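# Spread towel flat beside basket on table

## Task

Lay the towel out flat on the table as a single layer, keeping it at least one finger's width in from every table edge, at least two finger widths away from the basket's rim, and more than a hand's width from the column of each arm. The basket must end up upright, its entire base resting on the table, moved no more than three finger widths from its starting spot and turned roughly the same way as before. Finish with both grippers released and pulled away; anything that stays in place only because the robot is holding it does not count.

## Robot and tools

Robot: two 6-joint arms with parallel grippers, named left_arm and right_arm. These are only names. In the shared scene frame the origin sits on the table top midway between the arms, +z is up, +x points out over the table, and left_arm stands on the +y side. Base of left_arm: (-0.017, +0.301, 0) m; base of right_arm: (-0.019, -0.348, 0) m. Both are turned slightly about z. Each gripper's fingers point along its own +z and close along its y axis. The reported hand point lies between the pads, about 1 cm short of the fingertips, and it gets less accurate at long reach.

Joint order, used in every row and every per-joint list: waist, shoulder, elbow, wrist pitch, wrist yaw, wrist roll. After these comes the opening. Stated ranges in rad: waist -2.618..3.054, shoulder 0..3.142, elbow 0..3.142, wrist pitch -1.571..1.571, wrist yaw -1.571..1.571, wrist roll -2.094..2.094. The true ends may be up to 0.036 rad off these.

A row is one flat list covering both arms. It holds 14 numbers, each in [-1, 1]: the 6 joint values for left_arm, then its opening, then the same 7 for right_arm. Always send all 14, even if only one arm should move. Joint values are scaled offsets, not angles. A value of 1.0 equals 1.202 rad for the waist, 1.258 for the shoulder, 1.238 for the elbow, 2.073 for wrist pitch, and 2.022 for wrist yaw and for wrist roll. Opening is absolute, not an offset: +1 is wide open (pads 0.094 m apart) and -1 is shut. You may append 12 more numbers in 0..1 as per-joint stiffness multipliers, left's 6 then right's 6. These stay in effect until replaced.

execute_actions(actions): a list of up to 15 actions, each a table of up to 15 rows. One row lasts one control step (1/30 s), and the last row is repeated until the action's 15 steps are used up. Joint offsets in each row count from the angles at the start of that action, not from the previous row. For the first action of a call, they count from the last reported angles. If an action would push any joint more than 0.036 rad past its range end, it is rejected for both arms. If the first action fails this check, or any action is malformed, the whole call does nothing. Sending an empty list simply returns the current state and images.

move(target, speed, blocking): target is one 14-number row. Its joint offsets count from the Joint positions in the latest result that lists them. speed is in rad/s, from 0.01 to 2, default 0.5, and sets the pace of whichever joint has the farthest to go. All joints finish together, so hands trace curves. Paths last 0.5 to 10 s and ignore obstacles and the other arm. The result adds a move: line giving the ending (done, off_target, moving, held, fault), limits=held or limits=none, and each arm's joint farthest from its target. With blocking=false you get control back after 0.5 s. Other moves and actions are then refused until wait or stop shows the move has finished.

wait(seconds 0..10): lets time pass while the last commands are held. It returns early when a running move ends. stop(): brakes a running move, which needs some stopping distance. The fingers keep moving. zoom_image(camera, region [x0,y0,x1,y1] in pixels, at most 504x504): gives a closer look at cam_high, cam_left_wrist or cam_right_wrist (each 504x504). read_manual(section="licences"): returns licence text only. finished_scene(scene): ends the current scene, so pass its number. It cannot be undone, so call it only after everything has settled with the grippers released.

Result lines: each gripper's position (m) and quat_wxyz in the scene frame. Joint positions and velocities are given per arm (rad, rad/s, plus the pad gap in m). Joint targets are the angles being chased right now. grip_measured is on the opening scale. Torques carry offsets and noise. Other lines you may see: "joint sent to its limit", "joint command not followed" (a clearance check changed or blocked targets), FAULT, and MOTOR HOT.

Motion limits: every step, each joint's target is kept close to its measured angle. The allowed lead is 0.202 rad for the waist, 0.258 for the shoulder, 0.238 for the elbow, 0.573 for pitch, and 0.522 for yaw and roll. Targets are also scaled back if the hand would land more than 70 mm away. Big changes therefore take several actions, and an unfinished motion may need to be sent again. Friction can leave a joint about 0.031 rad short, and smaller commands may not move it at all. The robot keeps holding your last command while you think.

Gripping: command an opening roughly 0.03 below grip_measured to hold firmly, or less for a lighter hold. Readings can be off by about 1 mm. A thin cloth gets less squeezing force. Expect occasional tugs on held items.

Avoid: knocking the towel or basket off the table, tipping or shifting the basket, arms colliding or pushing on each other, fast moves into contact, targets set far beyond a contact point, and holding loads for long, which heats motors and can make an arm stop or drop. Calibration for the cameras is supplied per camera, and each result lists any cameras whose numbers changed.

Each tool is called by a JSON object that holds its "name" and its "arguments".

## Session

{"name": "execute_actions", "arguments": {"actions": []}}

Scene clock: 0.00 s.
left_arm: end_effector_position=(+0.2395, -0.0992, +0.1936) grip_measured=+1.000 end_effector_quat_wxyz=(+0.413, +0.041, +0.886, -0.206) | right_arm: end_effector_position=(+0.0909, -0.4899, +0.2786) grip_measured=+1.000 end_effector_quat_wxyz=(+0.318, +0.211, +0.897, -0.222)
Joint names: [waist, shoulder, elbow, wrist pitch, wrist yaw, wrist roll]
Joint positions: left_arm=[-1.341  1.693  1.319 -0.359 -0.539 -0.851  0.094] | right_arm=[-0.944  0.694  1.187 -1.279 -0.16  -0.537  0.094]
Joint velocities: left_arm=[ 0.002  0.032  0.002 -0.051 -0.037  0.081  0.   ] | right_arm=[ 0.007  0.002 -0.002 -0.037 -0.022 -0.051  0.   ]
Joint torques (N m, as the arm reports them, + toward a larger angle): no reading
Joint targets: left_arm=[-1.341 1.693 1.319 -0.359 -0.539 -0.851] | right_arm=[-0.944 0.694 1.187 -1.279 -0.160 -0.537]
Joint stiffness scale: left_arm=[1. 1. 1. 1. 1. 1.] | right_arm=[1. 1. 1. 1. 1. 1.]

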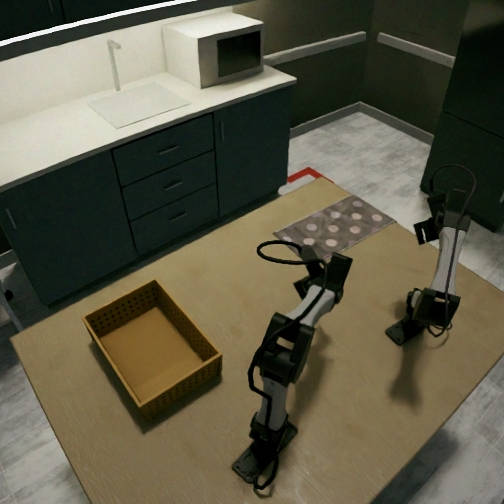

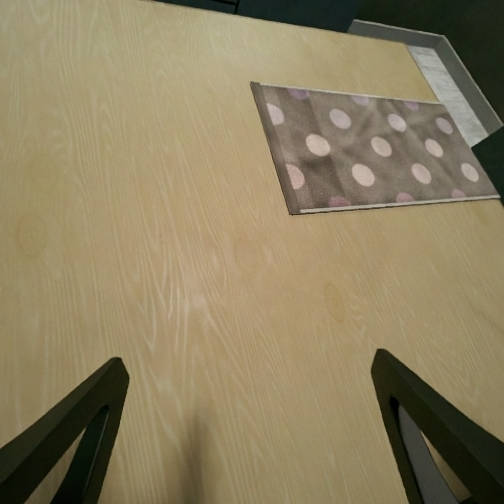

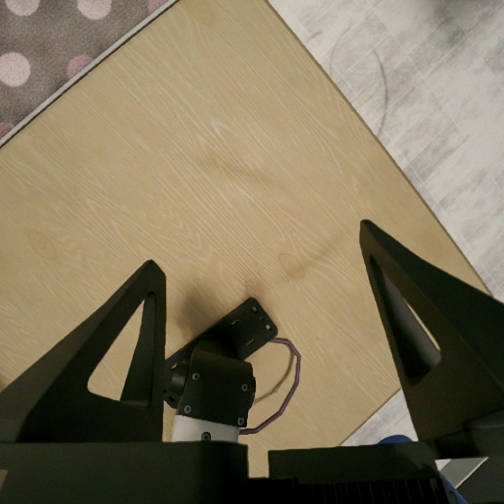

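{"name": "zoom_image", "arguments": {"camera": "cam_high", "region": [240, 150, 440, 300]}}

{"name": "zoom_image", "arguments": {"camera": "cam_left_wrist", "region": [230, 50, 504, 250]}}

Region (240, 150, 440, 300) of cam_high's 504x504 image, scaled by 2.520, with more detail than that image has; it fills the top 378 rows of this view, and the rest is white.

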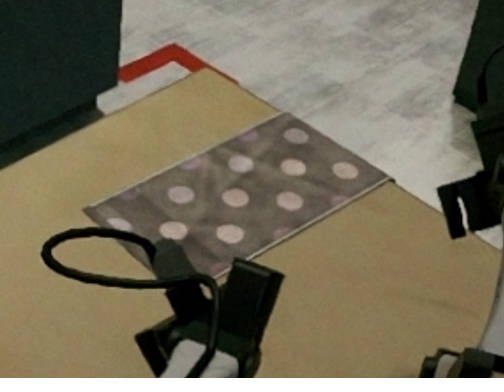

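Region (230, 50, 504, 250) of cam_left_wrist's 504x504 image, scaled by 1.839, with more detail than that image has; it fills the top 368 rows of this view, and the rest is white.

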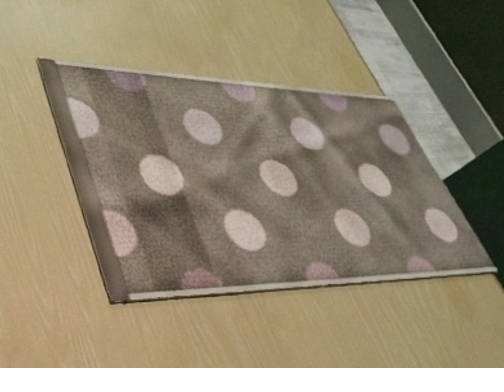

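{"name": "move", "arguments": {"target": [0.865,-0.79,-0.34,0,0.26,0.42,1, 1.0,0.65,0.70,0.18,0.08,0.266,0], "speed": 1.0}}

{"name": "move", "arguments": {"target": [0,0,0,0,0,0,1, 0,0.64,0,0,0,0,0], "speed": 0.8}}

Scene clock: 2.87 s.
left_arm: end_effector_position=(+0.2691, +0.2593, +0.3574) grip_measured=+1.000 end_effector_quat_wxyz=(+0.650, +0.049, +0.757, -0.045) | right_arm: end_effector_position=(+0.3887, -0.2934, +0.4604) grip_measured=+0.003 end_effector_quat_wxyz=(+0.558, -0.060, +0.827, +0.037)
Joint names: [waist, shoulder, elbow, wrist pitch, wrist yaw, wrist roll]
Joint positions: left_arm=[-0.31   0.706  0.917 -0.364 -0.021 -0.008  0.094] | right_arm=[ 0.253  1.501  2.03  -0.912 -0.007 -0.01   0.047]
Joint velocities: left_arm=[-0.002  0.002  0.002  0.066 -0.022 -0.051  0.   ] | right_arm=[-0.017 -0.002 -0.002 -0.022 -0.081  0.007  0.001]
Joint torques (N m, as the arm reports them, + toward a larger angle): left_arm=[ 0.55 -0.67  6.32  2.38  0.05  0.05] | right_arm=[ 0.14 -6.08  8.14  1.97  0.21  0.1 ]
Joint targets: left_arm=[-0.301 0.699 0.898 -0.359 -0.014 -0.002] | right_arm=[0.258 1.512 2.053 -0.905 0.002 0.001]
Joint stiffness scale: left_arm=[1. 1. 1. 1. 1. 1.] | right_arm=[1. 1. 1. 1. 1. 1.]
move: off_target (right_arm); limits=none; left_arm: farthest joint: the elbow, 0.019 radians from its target (0.421 radians at the start); right_arm: farthest joint: the elbow, 0.024 radians from its target (0.867 radians at the start)
camera_calibration (this result's frames):
cam_left_wrist: T_world_to_cam=[[-0.147922, -0.987971, -0.0450819, 0.312533], [-0.657092, 0.132245, -0.74212, 0.454203], [0.739155, -0.0801529, -0.66875, 0.159856], [0, 0, 0, 1]] pos_world=[0.226526, 0.26152, 0.458066]
cam_right_wrist: T_world_to_cam=[[0.0310466, -0.97737, -0.209246, -0.205252], [-0.96393, 0.0260875, -0.264874, 0.509114], [0.264339, 0.209922, -0.941306, 0.507553], [0, 0, 0, 1]] pos_world=[0.362957, -0.320435, 0.569666]

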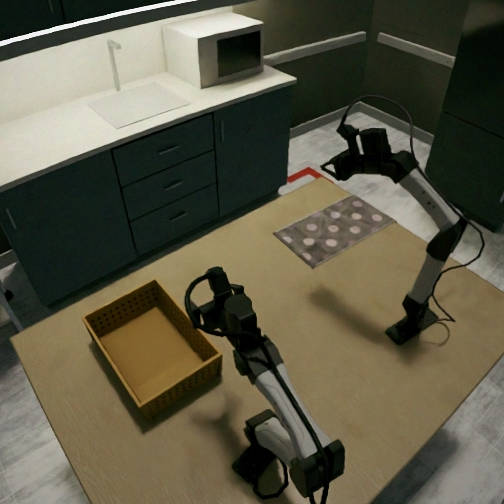

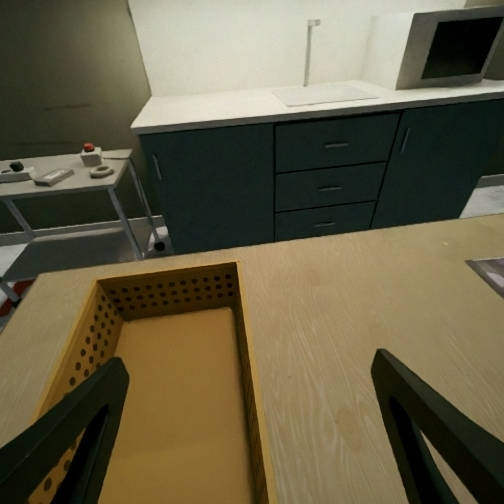

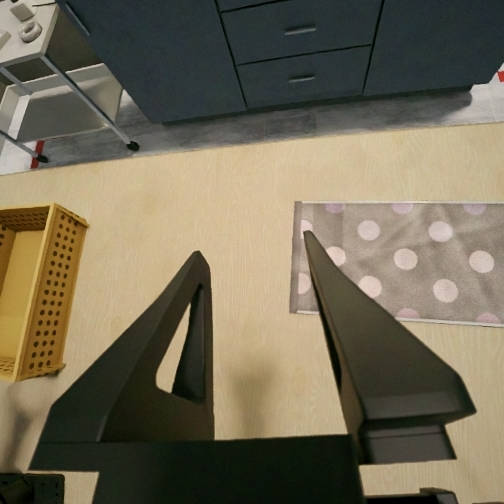

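Scene clock: 4.43 s.
left_arm: end_effector_position=(+0.2691, +0.2593, +0.3574) grip_measured=+1.000 end_effector_quat_wxyz=(+0.650, +0.049, +0.757, -0.045) | right_arm: end_effector_position=(+0.5185, -0.2763, +0.0683) grip_measured=+0.003 end_effector_quat_wxyz=(+0.188, -0.070, +0.980, +0.015)
Joint names: [waist, shoulder, elbow, wrist pitch, wrist yaw, wrist roll]
Joint positions: left_arm=[-0.31   0.706  0.917 -0.364 -0.021 -0.008  0.094] | right_arm=[ 0.253  2.315  2.03  -0.906 -0.007 -0.01   0.047]
Joint velocities: left_arm=[ 0.002  0.002 -0.007 -0.037 -0.022  0.007  0.   ] | right_arm=[-0.007  0.002 -0.012 -0.007  0.051 -0.022  0.001]
Joint torques (N m, as the arm reports them, + toward a larger angle): left_arm=[ 0.07  0.01  7.85  2.32 -0.01  0.  ] | right_arm=[ -0.25 -17.42   7.37   0.98   0.11   0.01]
Joint targets: left_arm=[-0.310 0.706 0.917 -0.364 -0.021 -0.008] | right_arm=[0.253 2.306 2.030 -0.912 -0.007 -0.010]
Joint stiffness scale: left_arm=[1. 1. 1. 1. 1. 1.] | right_arm=[1. 1. 1. 1. 1. 1.]
move: done; limits=none; left_arm: farthest joint: the waist, 0.000 radians from its target (0.000 radians at the start); right_arm: farthest joint: the shoulder, 0.008 radians from its target (0.805 radians at the start)
camera_calibration (this result's frames):
cam_left_wrist: T_world_to_cam=[[-0.147977, -0.987945, -0.0454585, 0.312676], [-0.657047, 0.132561, -0.742103, 0.454104], [0.739184, -0.079946, -0.668742, 0.159792], [0, 0, 0, 1]] pos_world=[0.226521, 0.261485, 0.458065]
cam_right_wrist: T_world_to_cam=[[-0.0891541, -0.993227, -0.0745139, -0.225837], [-0.862207, 0.0395065, 0.505012, 0.42839], [-0.498648, 0.10927, -0.85989, 0.462804], [0, 0, 0, 1]] pos_world=[0.580003, -0.291802, 0.16479]

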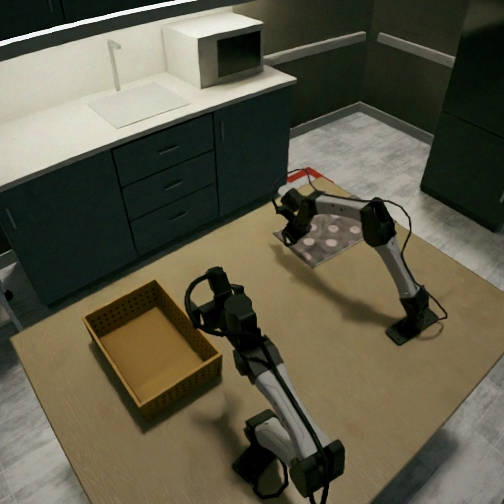

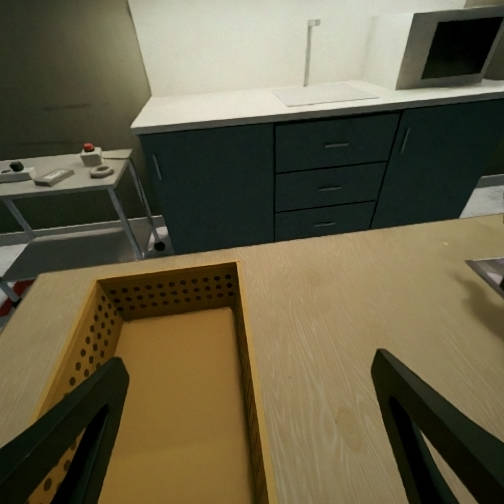

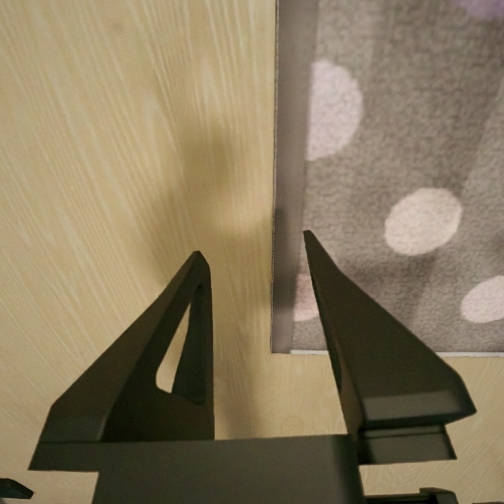

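{"name": "move", "arguments": {"target": [0,0,0,0,0,0,1, -0.03,0.088,0,0,0,0,0], "speed": 0.2}}

{"name": "move", "arguments": {"target": [0,0,0,0,0,0,1, 0,0,0,0,0,0,-1]}}

Scene clock: 5.40 s.
left_arm: end_effector_position=(+0.2691, +0.2593, +0.3574) grip_measured=+1.000 end_effector_quat_wxyz=(+0.650, +0.049, +0.757, -0.045) | right_arm: end_effector_position=(+0.5161, -0.2903, +0.0259) grip_measured=+0.002 end_effector_quat_wxyz=(+0.151, -0.058, +0.987, +0.011)
Joint names: [waist, shoulder, elbow, wrist pitch, wrist yaw, wrist roll]
Joint positions: left_arm=[-0.31   0.706  0.917 -0.364 -0.021 -0.008  0.094] | right_arm=[ 0.228  2.397  2.03  -0.9   -0.007 -0.01   0.047]
Joint velocities: left_arm=[-0.002  0.002 -0.012  0.051  0.051 -0.095  0.   ] | right_arm=[ 0.002 -0.007 -0.012 -0.051  0.022  0.037  0.001]
Joint torques (N m, as the arm reports them, + toward a larger angle): left_arm=[ 0.09 -0.04  7.76  2.32 -0.01 -0.03] | right_arm=[ -1.08 -14.75   7.26   0.86   0.1   -0.02]
Joint targets: left_arm=[-0.310 0.706 0.917 -0.364 -0.021 -0.008] | right_arm=[0.217 2.425 2.030 -0.906 -0.007 -0.010]
Joint stiffness scale: left_arm=[1. 1. 1. 1. 1. 1.] | right_arm=[1. 1. 1. 1. 1. 1.]
move: off_target (right_arm); limits=none; left_arm: farthest joint: the waist, 0.000 radians from its target (0.000 radians at the start); right_arm: farthest joint: the shoulder, 0.029 radians from its target (0.111 radians at the start)
camera_calibration (this result's frames):
cam_left_wrist: T_world_to_cam=[[-0.147977, -0.987945, -0.0454585, 0.312676], [-0.657047, 0.132561, -0.742103, 0.454104], [0.739184, -0.079946, -0.668742, 0.159792], [0, 0, 0, 1]] pos_world=[0.226521, 0.261485, 0.458065]
cam_right_wrist: T_world_to_cam=[[-0.119146, -0.991201, -0.057659, -0.227457], [-0.820205, 0.0655332, 0.568303, 0.43251], [-0.559524, 0.115003, -0.820796, 0.458781], [0, 0, 0, 1]] pos_world=[0.584345, -0.306561, 0.117654]

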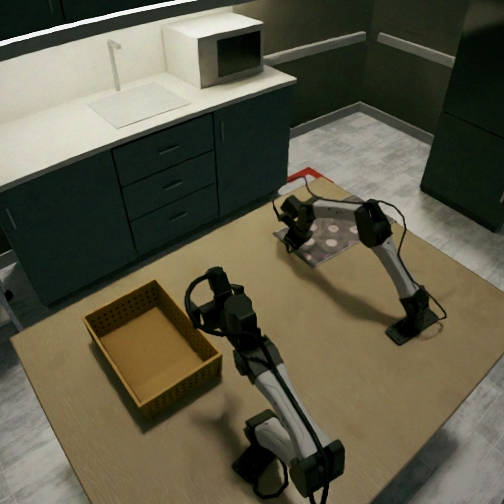

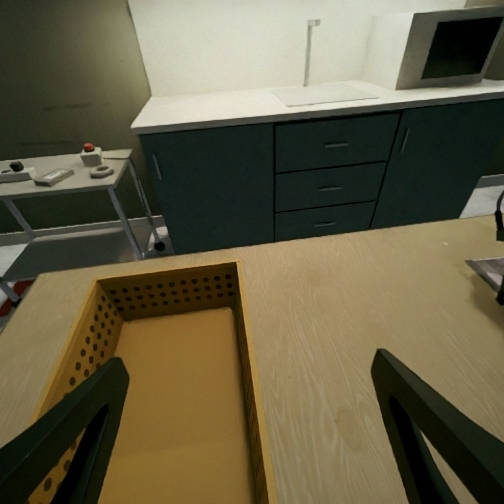

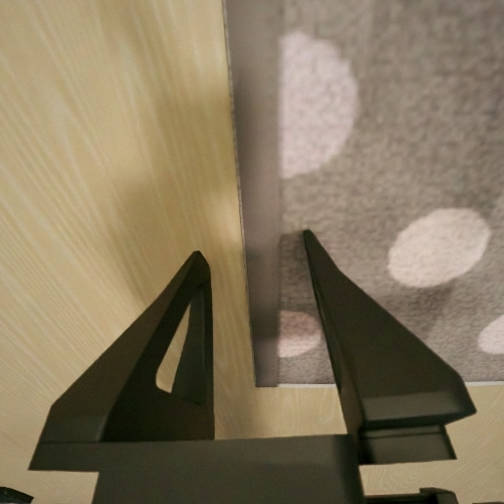

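Scene clock: 5.90 s.
left_arm: end_effector_position=(+0.2691, +0.2593, +0.3574) grip_measured=+1.000 end_effector_quat_wxyz=(+0.650, +0.049, +0.757, -0.045) | right_arm: end_effector_position=(+0.5171, -0.2911, +0.0271) grip_measured=-0.984 end_effector_quat_wxyz=(+0.154, -0.057, +0.986, +0.009)
Joint names: [waist, shoulder, elbow, wrist pitch, wrist yaw, wrist roll]
Joint positions: left_arm=[-0.31   0.706  0.917 -0.364 -0.021 -0.008  0.094] | right_arm=[ 0.227  2.395  2.03  -0.897 -0.003 -0.01   0.001]
Joint velocities: left_arm=[-0.002 -0.022 -0.002 -0.051  0.037  0.007  0.   ] | right_arm=[-0.017  0.007 -0.002 -0.022 -0.022 -0.007 -0.001]
Joint torques (N m, as the arm reports them, + toward a larger angle): left_arm=[ 0.08 -0.04  7.84  2.3  -0.01 -0.02] | right_arm=[ -0.07 -17.02   7.2    0.88   0.06   0.01]
Joint targets: left_arm=[-0.310 0.706 0.917 -0.364 -0.021 -0.008] | right_arm=[0.228 2.397 2.030 -0.900 -0.007 -0.010]
Joint stiffness scale: left_arm=[1. 1. 1. 1. 1. 1.] | right_arm=[1. 1. 1. 1. 1. 1.]
move: done; limits=none; left_arm: farthest joint: the waist, 0.000 radians from its target (0.000 radians at the start); right_arm: farthest joint: the wrist yaw, 0.004 radians from its target (0.000 radians at the start)
camera_calibration (this result's frames):
cam_left_wrist: T_world_to_cam=[[-0.147977, -0.987945, -0.0454585, 0.312676], [-0.657047, 0.132561, -0.742103, 0.454104], [0.739184, -0.079946, -0.668742, 0.159792], [0, 0, 0, 1]] pos_world=[0.226521, 0.261485, 0.458065]
cam_right_wrist: T_world_to_cam=[[-0.120477, -0.991198, -0.054876, -0.227478], [-0.823125, 0.0688417, 0.563672, 0.435274], [-0.554933, 0.113079, -0.824174, 0.457574], [0, 0, 0, 1]] pos_world=[0.584802, -0.307183, 0.119285]

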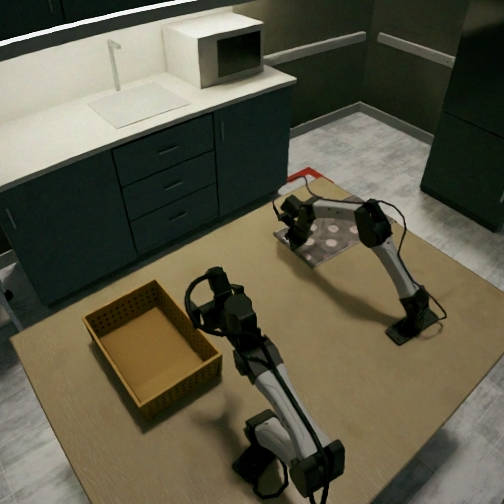

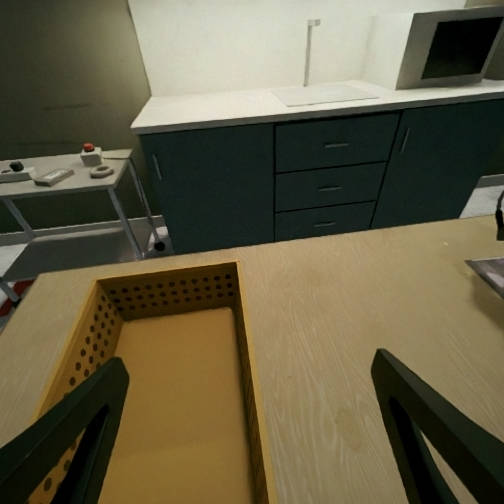

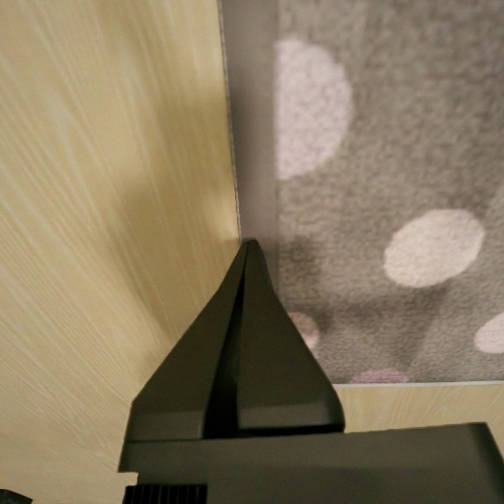

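{"name": "execute_actions", "arguments": {"actions": [[[0,0,0,0,0,0,1, 0,-0.02,0,0,0,0,0]],[[0,0,0,0,0,0,1, -0.02,0.07,0,0,0,0,0]],[[0,0,0,0,0,0,1, 0,0.04,0,0,0,0,0]],[[0,0,0,0,0,0,1, 0,0.03,0,0,0,0,-0.3],[0,0,0,0,0,0,1, 0,0.03,0,0,0,0,-0.4],[0,0,0,0,0,0,1, 0,0.03,0,0,0,0,-0.5],[0,0,0,0,0,0,1, 0,0.03,0,0,0,0,-0.6],[0,0,0,0,0,0,1, 0,0.03,0,0,0,0,-0.7],[0,0,0,0,0,0,1, 0,0.03,0,0,0,0,-0.8],[0,0,0,0,0,0,1, 0,0.03,0,0,0,0,-0.9],[0,0,0,0,0,0,1, 0,0.03,0,0,0,0,-1]]]}}

Scene clock: 8.07 s.
left_arm: end_effector_position=(+0.2691, +0.2593, +0.3574) grip_measured=+1.000 end_effector_quat_wxyz=(+0.650, +0.049, +0.757, -0.045) | right_arm: end_effector_position=(+0.5258, -0.3020, +0.0256) grip_measured=-0.969 end_effector_quat_wxyz=(+0.166, -0.048, +0.985, -0.001)
Joint names: [waist, shoulder, elbow, wrist pitch, wrist yaw, wrist roll]
Joint positions: left_arm=[-0.31   0.706  0.917 -0.364 -0.021 -0.008  0.094] | right_arm=[ 0.212  2.407  2.037 -0.868  0.016 -0.01   0.001]
Joint velocities: left_arm=[-0.017 -0.002  0.027 -0.007 -0.037 -0.037  0.   ] | right_arm=[-0.012  0.012  0.007 -0.051 -0.022 -0.022  0.001]
Joint torques (N m, as the arm reports them, + toward a larger angle): left_arm=[ 0.05 -0.02  7.82  2.31 -0.02 -0.01] | right_arm=[  0.19 -14.1    7.26   0.85  -0.12   0.  ]
Joint targets: left_arm=[-0.310 0.706 0.917 -0.364 -0.021 -0.008] | right_arm=[0.218 2.444 2.037 -0.880 -0.006 -0.010]
Joint stiffness scale: left_arm=[1. 1. 1. 1. 1. 1.] | right_arm=[1. 1. 1. 1. 1. 1.]
camera_calibration (this result's frames):
cam_left_wrist: T_world_to_cam=[[-0.147977, -0.987945, -0.0454585, 0.312676], [-0.657047, 0.132561, -0.742103, 0.454104], [0.739184, -0.079946, -0.668742, 0.159792], [0, 0, 0, 1]] pos_world=[0.226521, 0.261485, 0.458065]
cam_right_wrist: T_world_to_cam=[[-0.139815, -0.989248, -0.0429059, -0.226873], [-0.835809, 0.0946731, 0.540796, 0.459042], [-0.530919, 0.111472, -0.840059, 0.44971], [0, 0, 0, 1]] pos_world=[0.590711, -0.318023, 0.119801]

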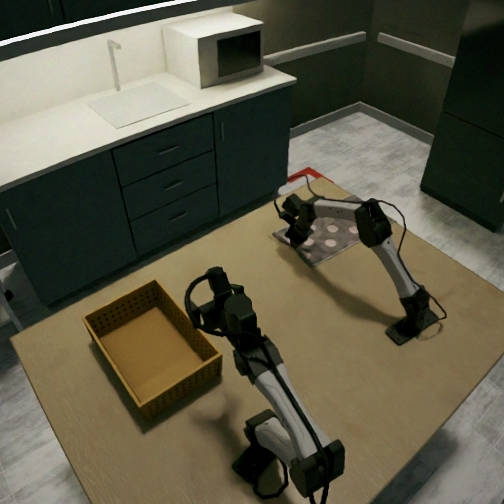

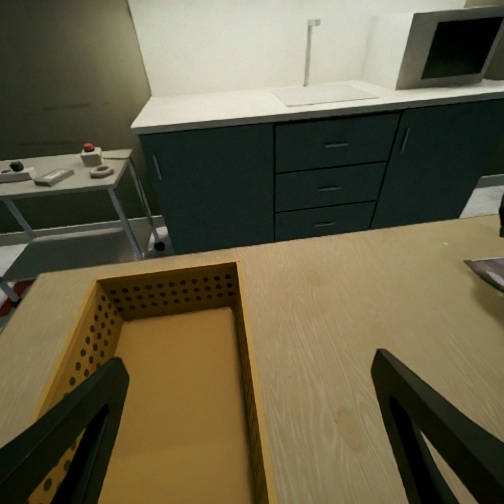

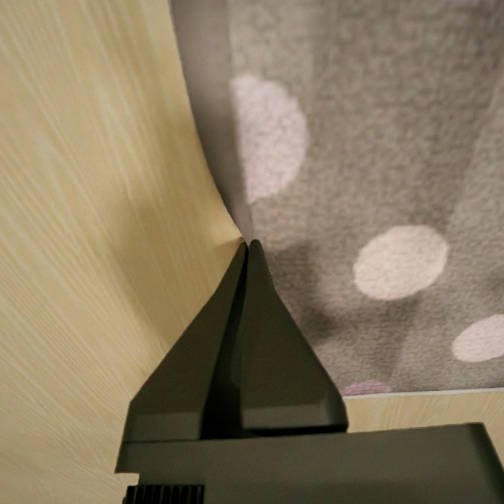

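{"name": "move", "arguments": {"target": [0,0,0,0,0,0,1, 0.342,0.054,0.043,0.146,0,0,-1], "speed": 0.2}}

Scene clock: 10.77 s.
left_arm: end_effector_position=(+0.2691, +0.2593, +0.3574) grip_measured=+1.000 end_effector_quat_wxyz=(+0.650, +0.049, +0.757, -0.045) | right_arm: end_effector_position=(+0.5217, -0.0573, +0.0438) grip_measured=-0.969 end_effector_quat_wxyz=(+0.293, -0.238, +0.924, +0.064)
Joint names: [waist, shoulder, elbow, wrist pitch, wrist yaw, wrist roll]
Joint positions: left_arm=[-0.31   0.706  0.917 -0.364 -0.021 -0.008  0.094] | right_arm=[ 0.621  2.451  2.066 -0.577  0.02  -0.01   0.001]
Joint velocities: left_arm=[-0.012 -0.012 -0.002  0.022 -0.051 -0.037  0.   ] | right_arm=[-0.002  0.002 -0.012  0.022 -0.081 -0.007  0.   ]
Joint torques (N m, as the arm reports them, + toward a larger angle): left_arm=[ 0.08  0.01  7.75  2.32 -0.01 -0.03] | right_arm=[ -0.12 -16.17   9.4    1.48   0.08   0.01]
Joint targets: left_arm=[-0.310 0.706 0.917 -0.364 -0.021 -0.008] | right_arm=[0.623 2.474 2.090 -0.565 0.016 -0.010]
Joint stiffness scale: left_arm=[1. 1. 1. 1. 1. 1.] | right_arm=[1. 1. 1. 1. 1. 1.]
move: off_target (right_arm); limits=none; left_arm: farthest joint: the waist, 0.000 radians from its target (0.000 radians at the start); right_arm: farthest joint: the shoulder, 0.024 radians from its target (0.068 radians at the start)
camera_calibration (this result's frames):
cam_left_wrist: T_world_to_cam=[[-0.147977, -0.987945, -0.0454585, 0.312676], [-0.657047, 0.132561, -0.742103, 0.454104], [0.739184, -0.079946, -0.668742, 0.159792], [0, 0, 0, 1]] pos_world=[0.226521, 0.261485, 0.458065]
cam_right_wrist: T_world_to_cam=[[0.281707, -0.954237, -0.100364, -0.199955], [-0.907381, -0.298949, 0.295448, 0.448176], [-0.311931, 0.00783887, -0.950072, 0.320132], [0, 0, 0, 1]] pos_world=[0.562855, -0.0593326, 0.151667]

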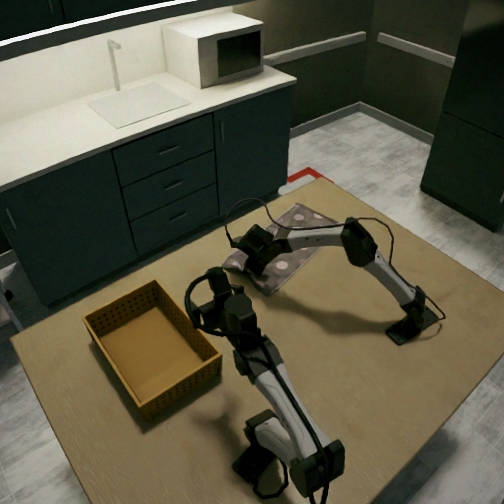

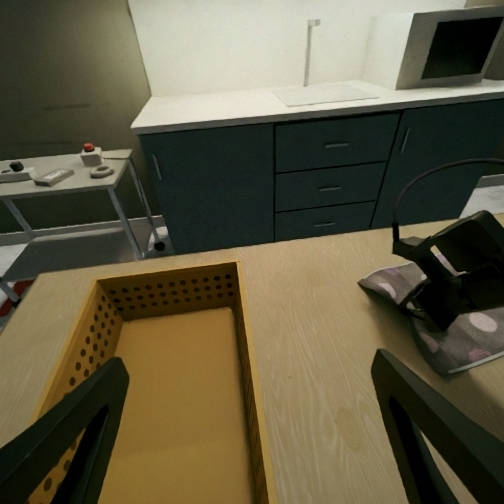

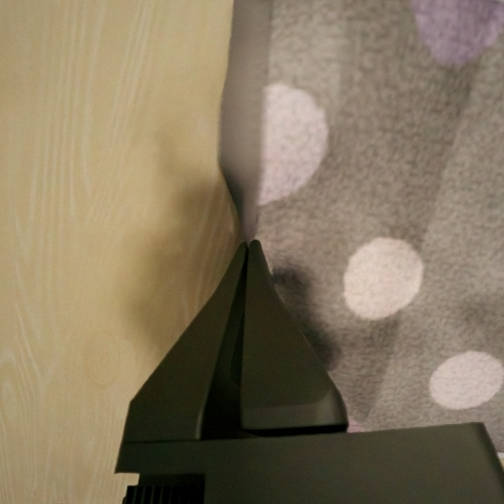

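On the table now. Release and retreat.

{"name": "execute_actions", "arguments": {"actions": [[[0,0,0,0,0,0,1, 0,0,0,0,0,0,-0.5]],[[0,0,0,0,0,0,1, 0,-0.1,0,0,0,0,-0.5]]]}}

{"name": "move", "arguments": {"target": [0,0,0,0,0,0,1, -0.5,-0.9,-0.5,0,0,0,0], "speed": 1.0}}

{"name": "zoom_image", "arguments": {"camera": "cam_high", "region": [200, 170, 400, 320]}}

Scene clock: 11.93 s.
left_arm: end_effector_position=(+0.2691, +0.2593, +0.3574) grip_measured=+1.000 end_effector_quat_wxyz=(+0.650, +0.049, +0.757, -0.045) | right_arm: end_effector_position=(+0.5262, -0.0548, +0.1307) grip_measured=-0.503 end_effector_quat_wxyz=(+0.363, -0.231, +0.899, +0.081)
Joint names: [waist, shoulder, elbow, wrist pitch, wrist yaw, wrist roll]
Joint positions: left_arm=[-0.31   0.706  0.917 -0.364 -0.021 -0.008  0.094] | right_arm=[ 0.621  2.305  2.062 -0.566  0.02  -0.01   0.023]
Joint velocities: left_arm=[ 0.012  0.002 -0.012 -0.007 -0.095  0.022  0.   ] | right_arm=[0.007 0.022 0.002 0.037 0.022 0.022 0.   ]
Joint torques (N m, as the arm reports them, + toward a larger angle): left_arm=[ 0.05  0.01  7.8   2.3  -0.01 -0.01] | right_arm=[ -0.21 -15.65   8.28   1.48   0.11  -0.01]
Joint targets: left_arm=[-0.310 0.706 0.917 -0.364 -0.021 -0.008] | right_arm=[0.621 2.325 2.066 -0.577 0.020 -0.010]
Joint stiffness scale: left_arm=[1. 1. 1. 1. 1. 1.] | right_arm=[1. 1. 1. 1. 1. 1.]
camera_calibration (this result's frames):
cam_left_wrist: T_world_to_cam=[[-0.147977, -0.987945, -0.0454585, 0.312676], [-0.657047, 0.132561, -0.742103, 0.454104], [0.739184, -0.079946, -0.668742, 0.159792], [0, 0, 0, 1]] pos_world=[0.226521, 0.261485, 0.458065]
cam_right_wrist: T_world_to_cam=[[0.297238, -0.945759, -0.131109, -0.193847], [-0.937215, -0.315234, 0.149185, 0.461243], [-0.182423, 0.0785336, -0.980079, 0.343724], [0, 0, 0, 1]] pos_world=[0.552606, -0.0649273, 0.242651]

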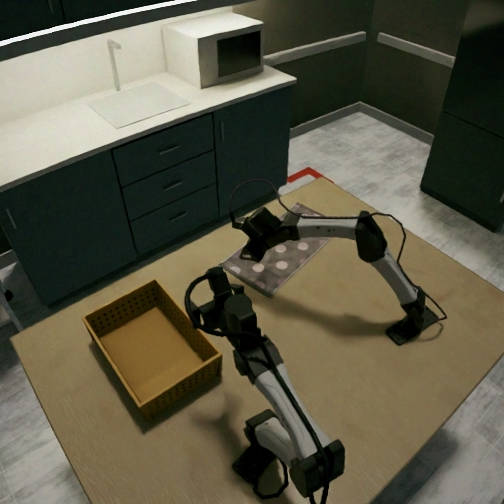

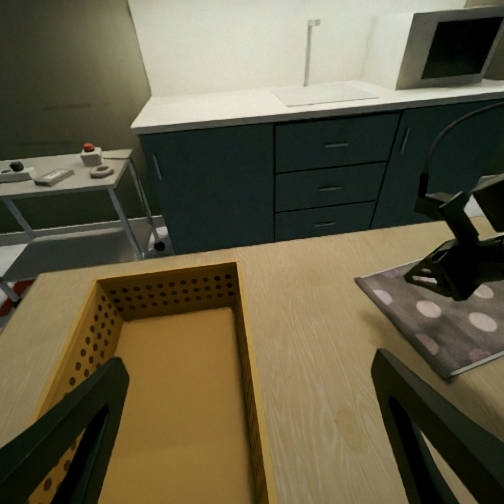

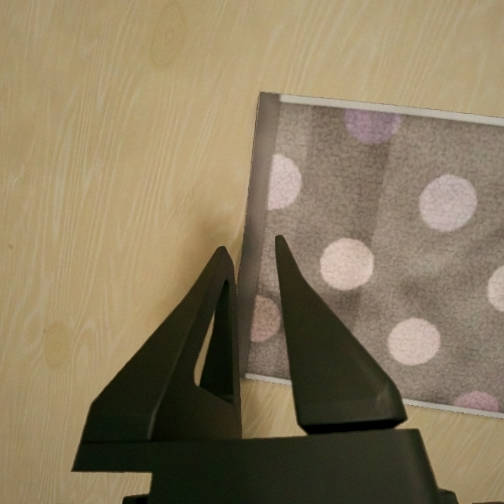

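Scene clock: 13.73 s.
left_arm: end_effector_position=(+0.2691, +0.2593, +0.3574) grip_measured=+1.000 end_effector_quat_wxyz=(+0.650, +0.049, +0.757, -0.045) | right_arm: end_effector_position=(+0.3502, -0.3859, +0.4248) grip_measured=-0.002 end_effector_quat_wxyz=(+0.611, +0.038, +0.790, -0.039)
Joint names: [waist, shoulder, elbow, wrist pitch, wrist yaw, wrist roll]
Joint positions: left_arm=[-0.31   0.706  0.917 -0.364 -0.021 -0.008  0.094] | right_arm=[ 0.029  1.169  1.47  -0.556  0.019 -0.01   0.047]
Joint velocities: left_arm=[ 0.002  0.007  0.012 -0.051 -0.022 -0.037  0.   ] | right_arm=[-0.002 -0.002 -0.007  0.022  0.007  0.051 -0.   ]
Joint torques (N m, as the arm reports them, + toward a larger angle): left_arm=[ 0.05 -0.03  7.75  2.35  0.   -0.01] | right_arm=[-1.   -3.87  5.45  1.86  0.11  0.  ]
Joint targets: left_arm=[-0.310 0.706 0.917 -0.364 -0.021 -0.008] | right_arm=[0.020 1.173 1.443 -0.566 0.020 -0.010]
Joint stiffness scale: left_arm=[1. 1. 1. 1. 1. 1.] | right_arm=[1. 1. 1. 1. 1. 1.]
move: off_target (right_arm); limits=none; left_arm: farthest joint: the waist, 0.000 radians from its target (0.000 radians at the start); right_arm: farthest joint: the elbow, 0.027 radians from its target (0.619 radians at the start)
camera_calibration (this result's frames):
cam_left_wrist: T_world_to_cam=[[-0.147977, -0.987945, -0.0454585, 0.312676], [-0.657047, 0.132561, -0.742103, 0.454104], [0.739184, -0.079946, -0.668742, 0.159792], [0, 0, 0, 1]] pos_world=[0.226521, 0.261485, 0.458065]
cam_right_wrist: T_world_to_cam=[[-0.183183, -0.959736, -0.212958, -0.218519], [-0.886291, 0.254956, -0.386633, 0.577917], [0.425361, 0.117918, -0.897309, 0.393107], [0, 0, 0, 1]] pos_world=[0.304961, -0.403419, 0.529645]

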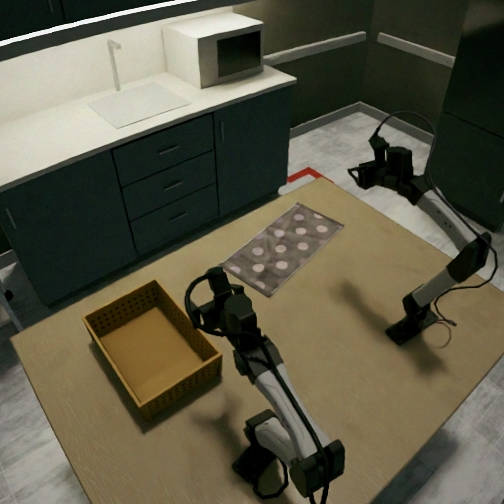

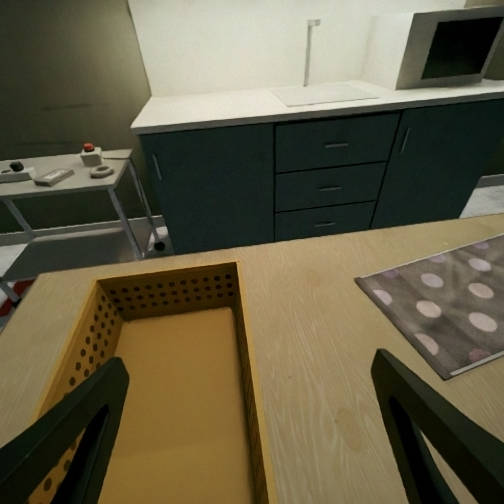

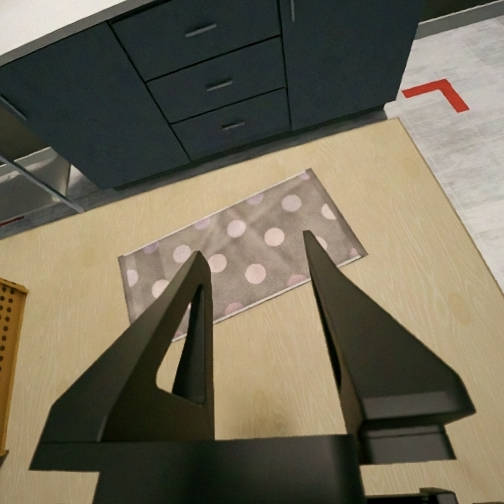

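Region (200, 170, 400, 320) of cam_high's 504x504 image, scaled by 2.520, with more detail than that image has; it fills the top 378 rows of this view, and the rest is white.

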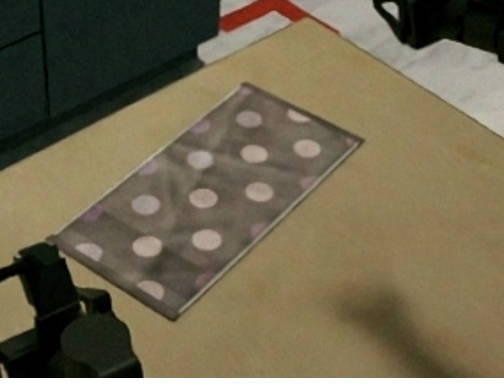

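Flat and clear of the edge by a few cm.

{"name": "finished_scene", "arguments": {"scene": 1}}

The scene is finished: the task was done.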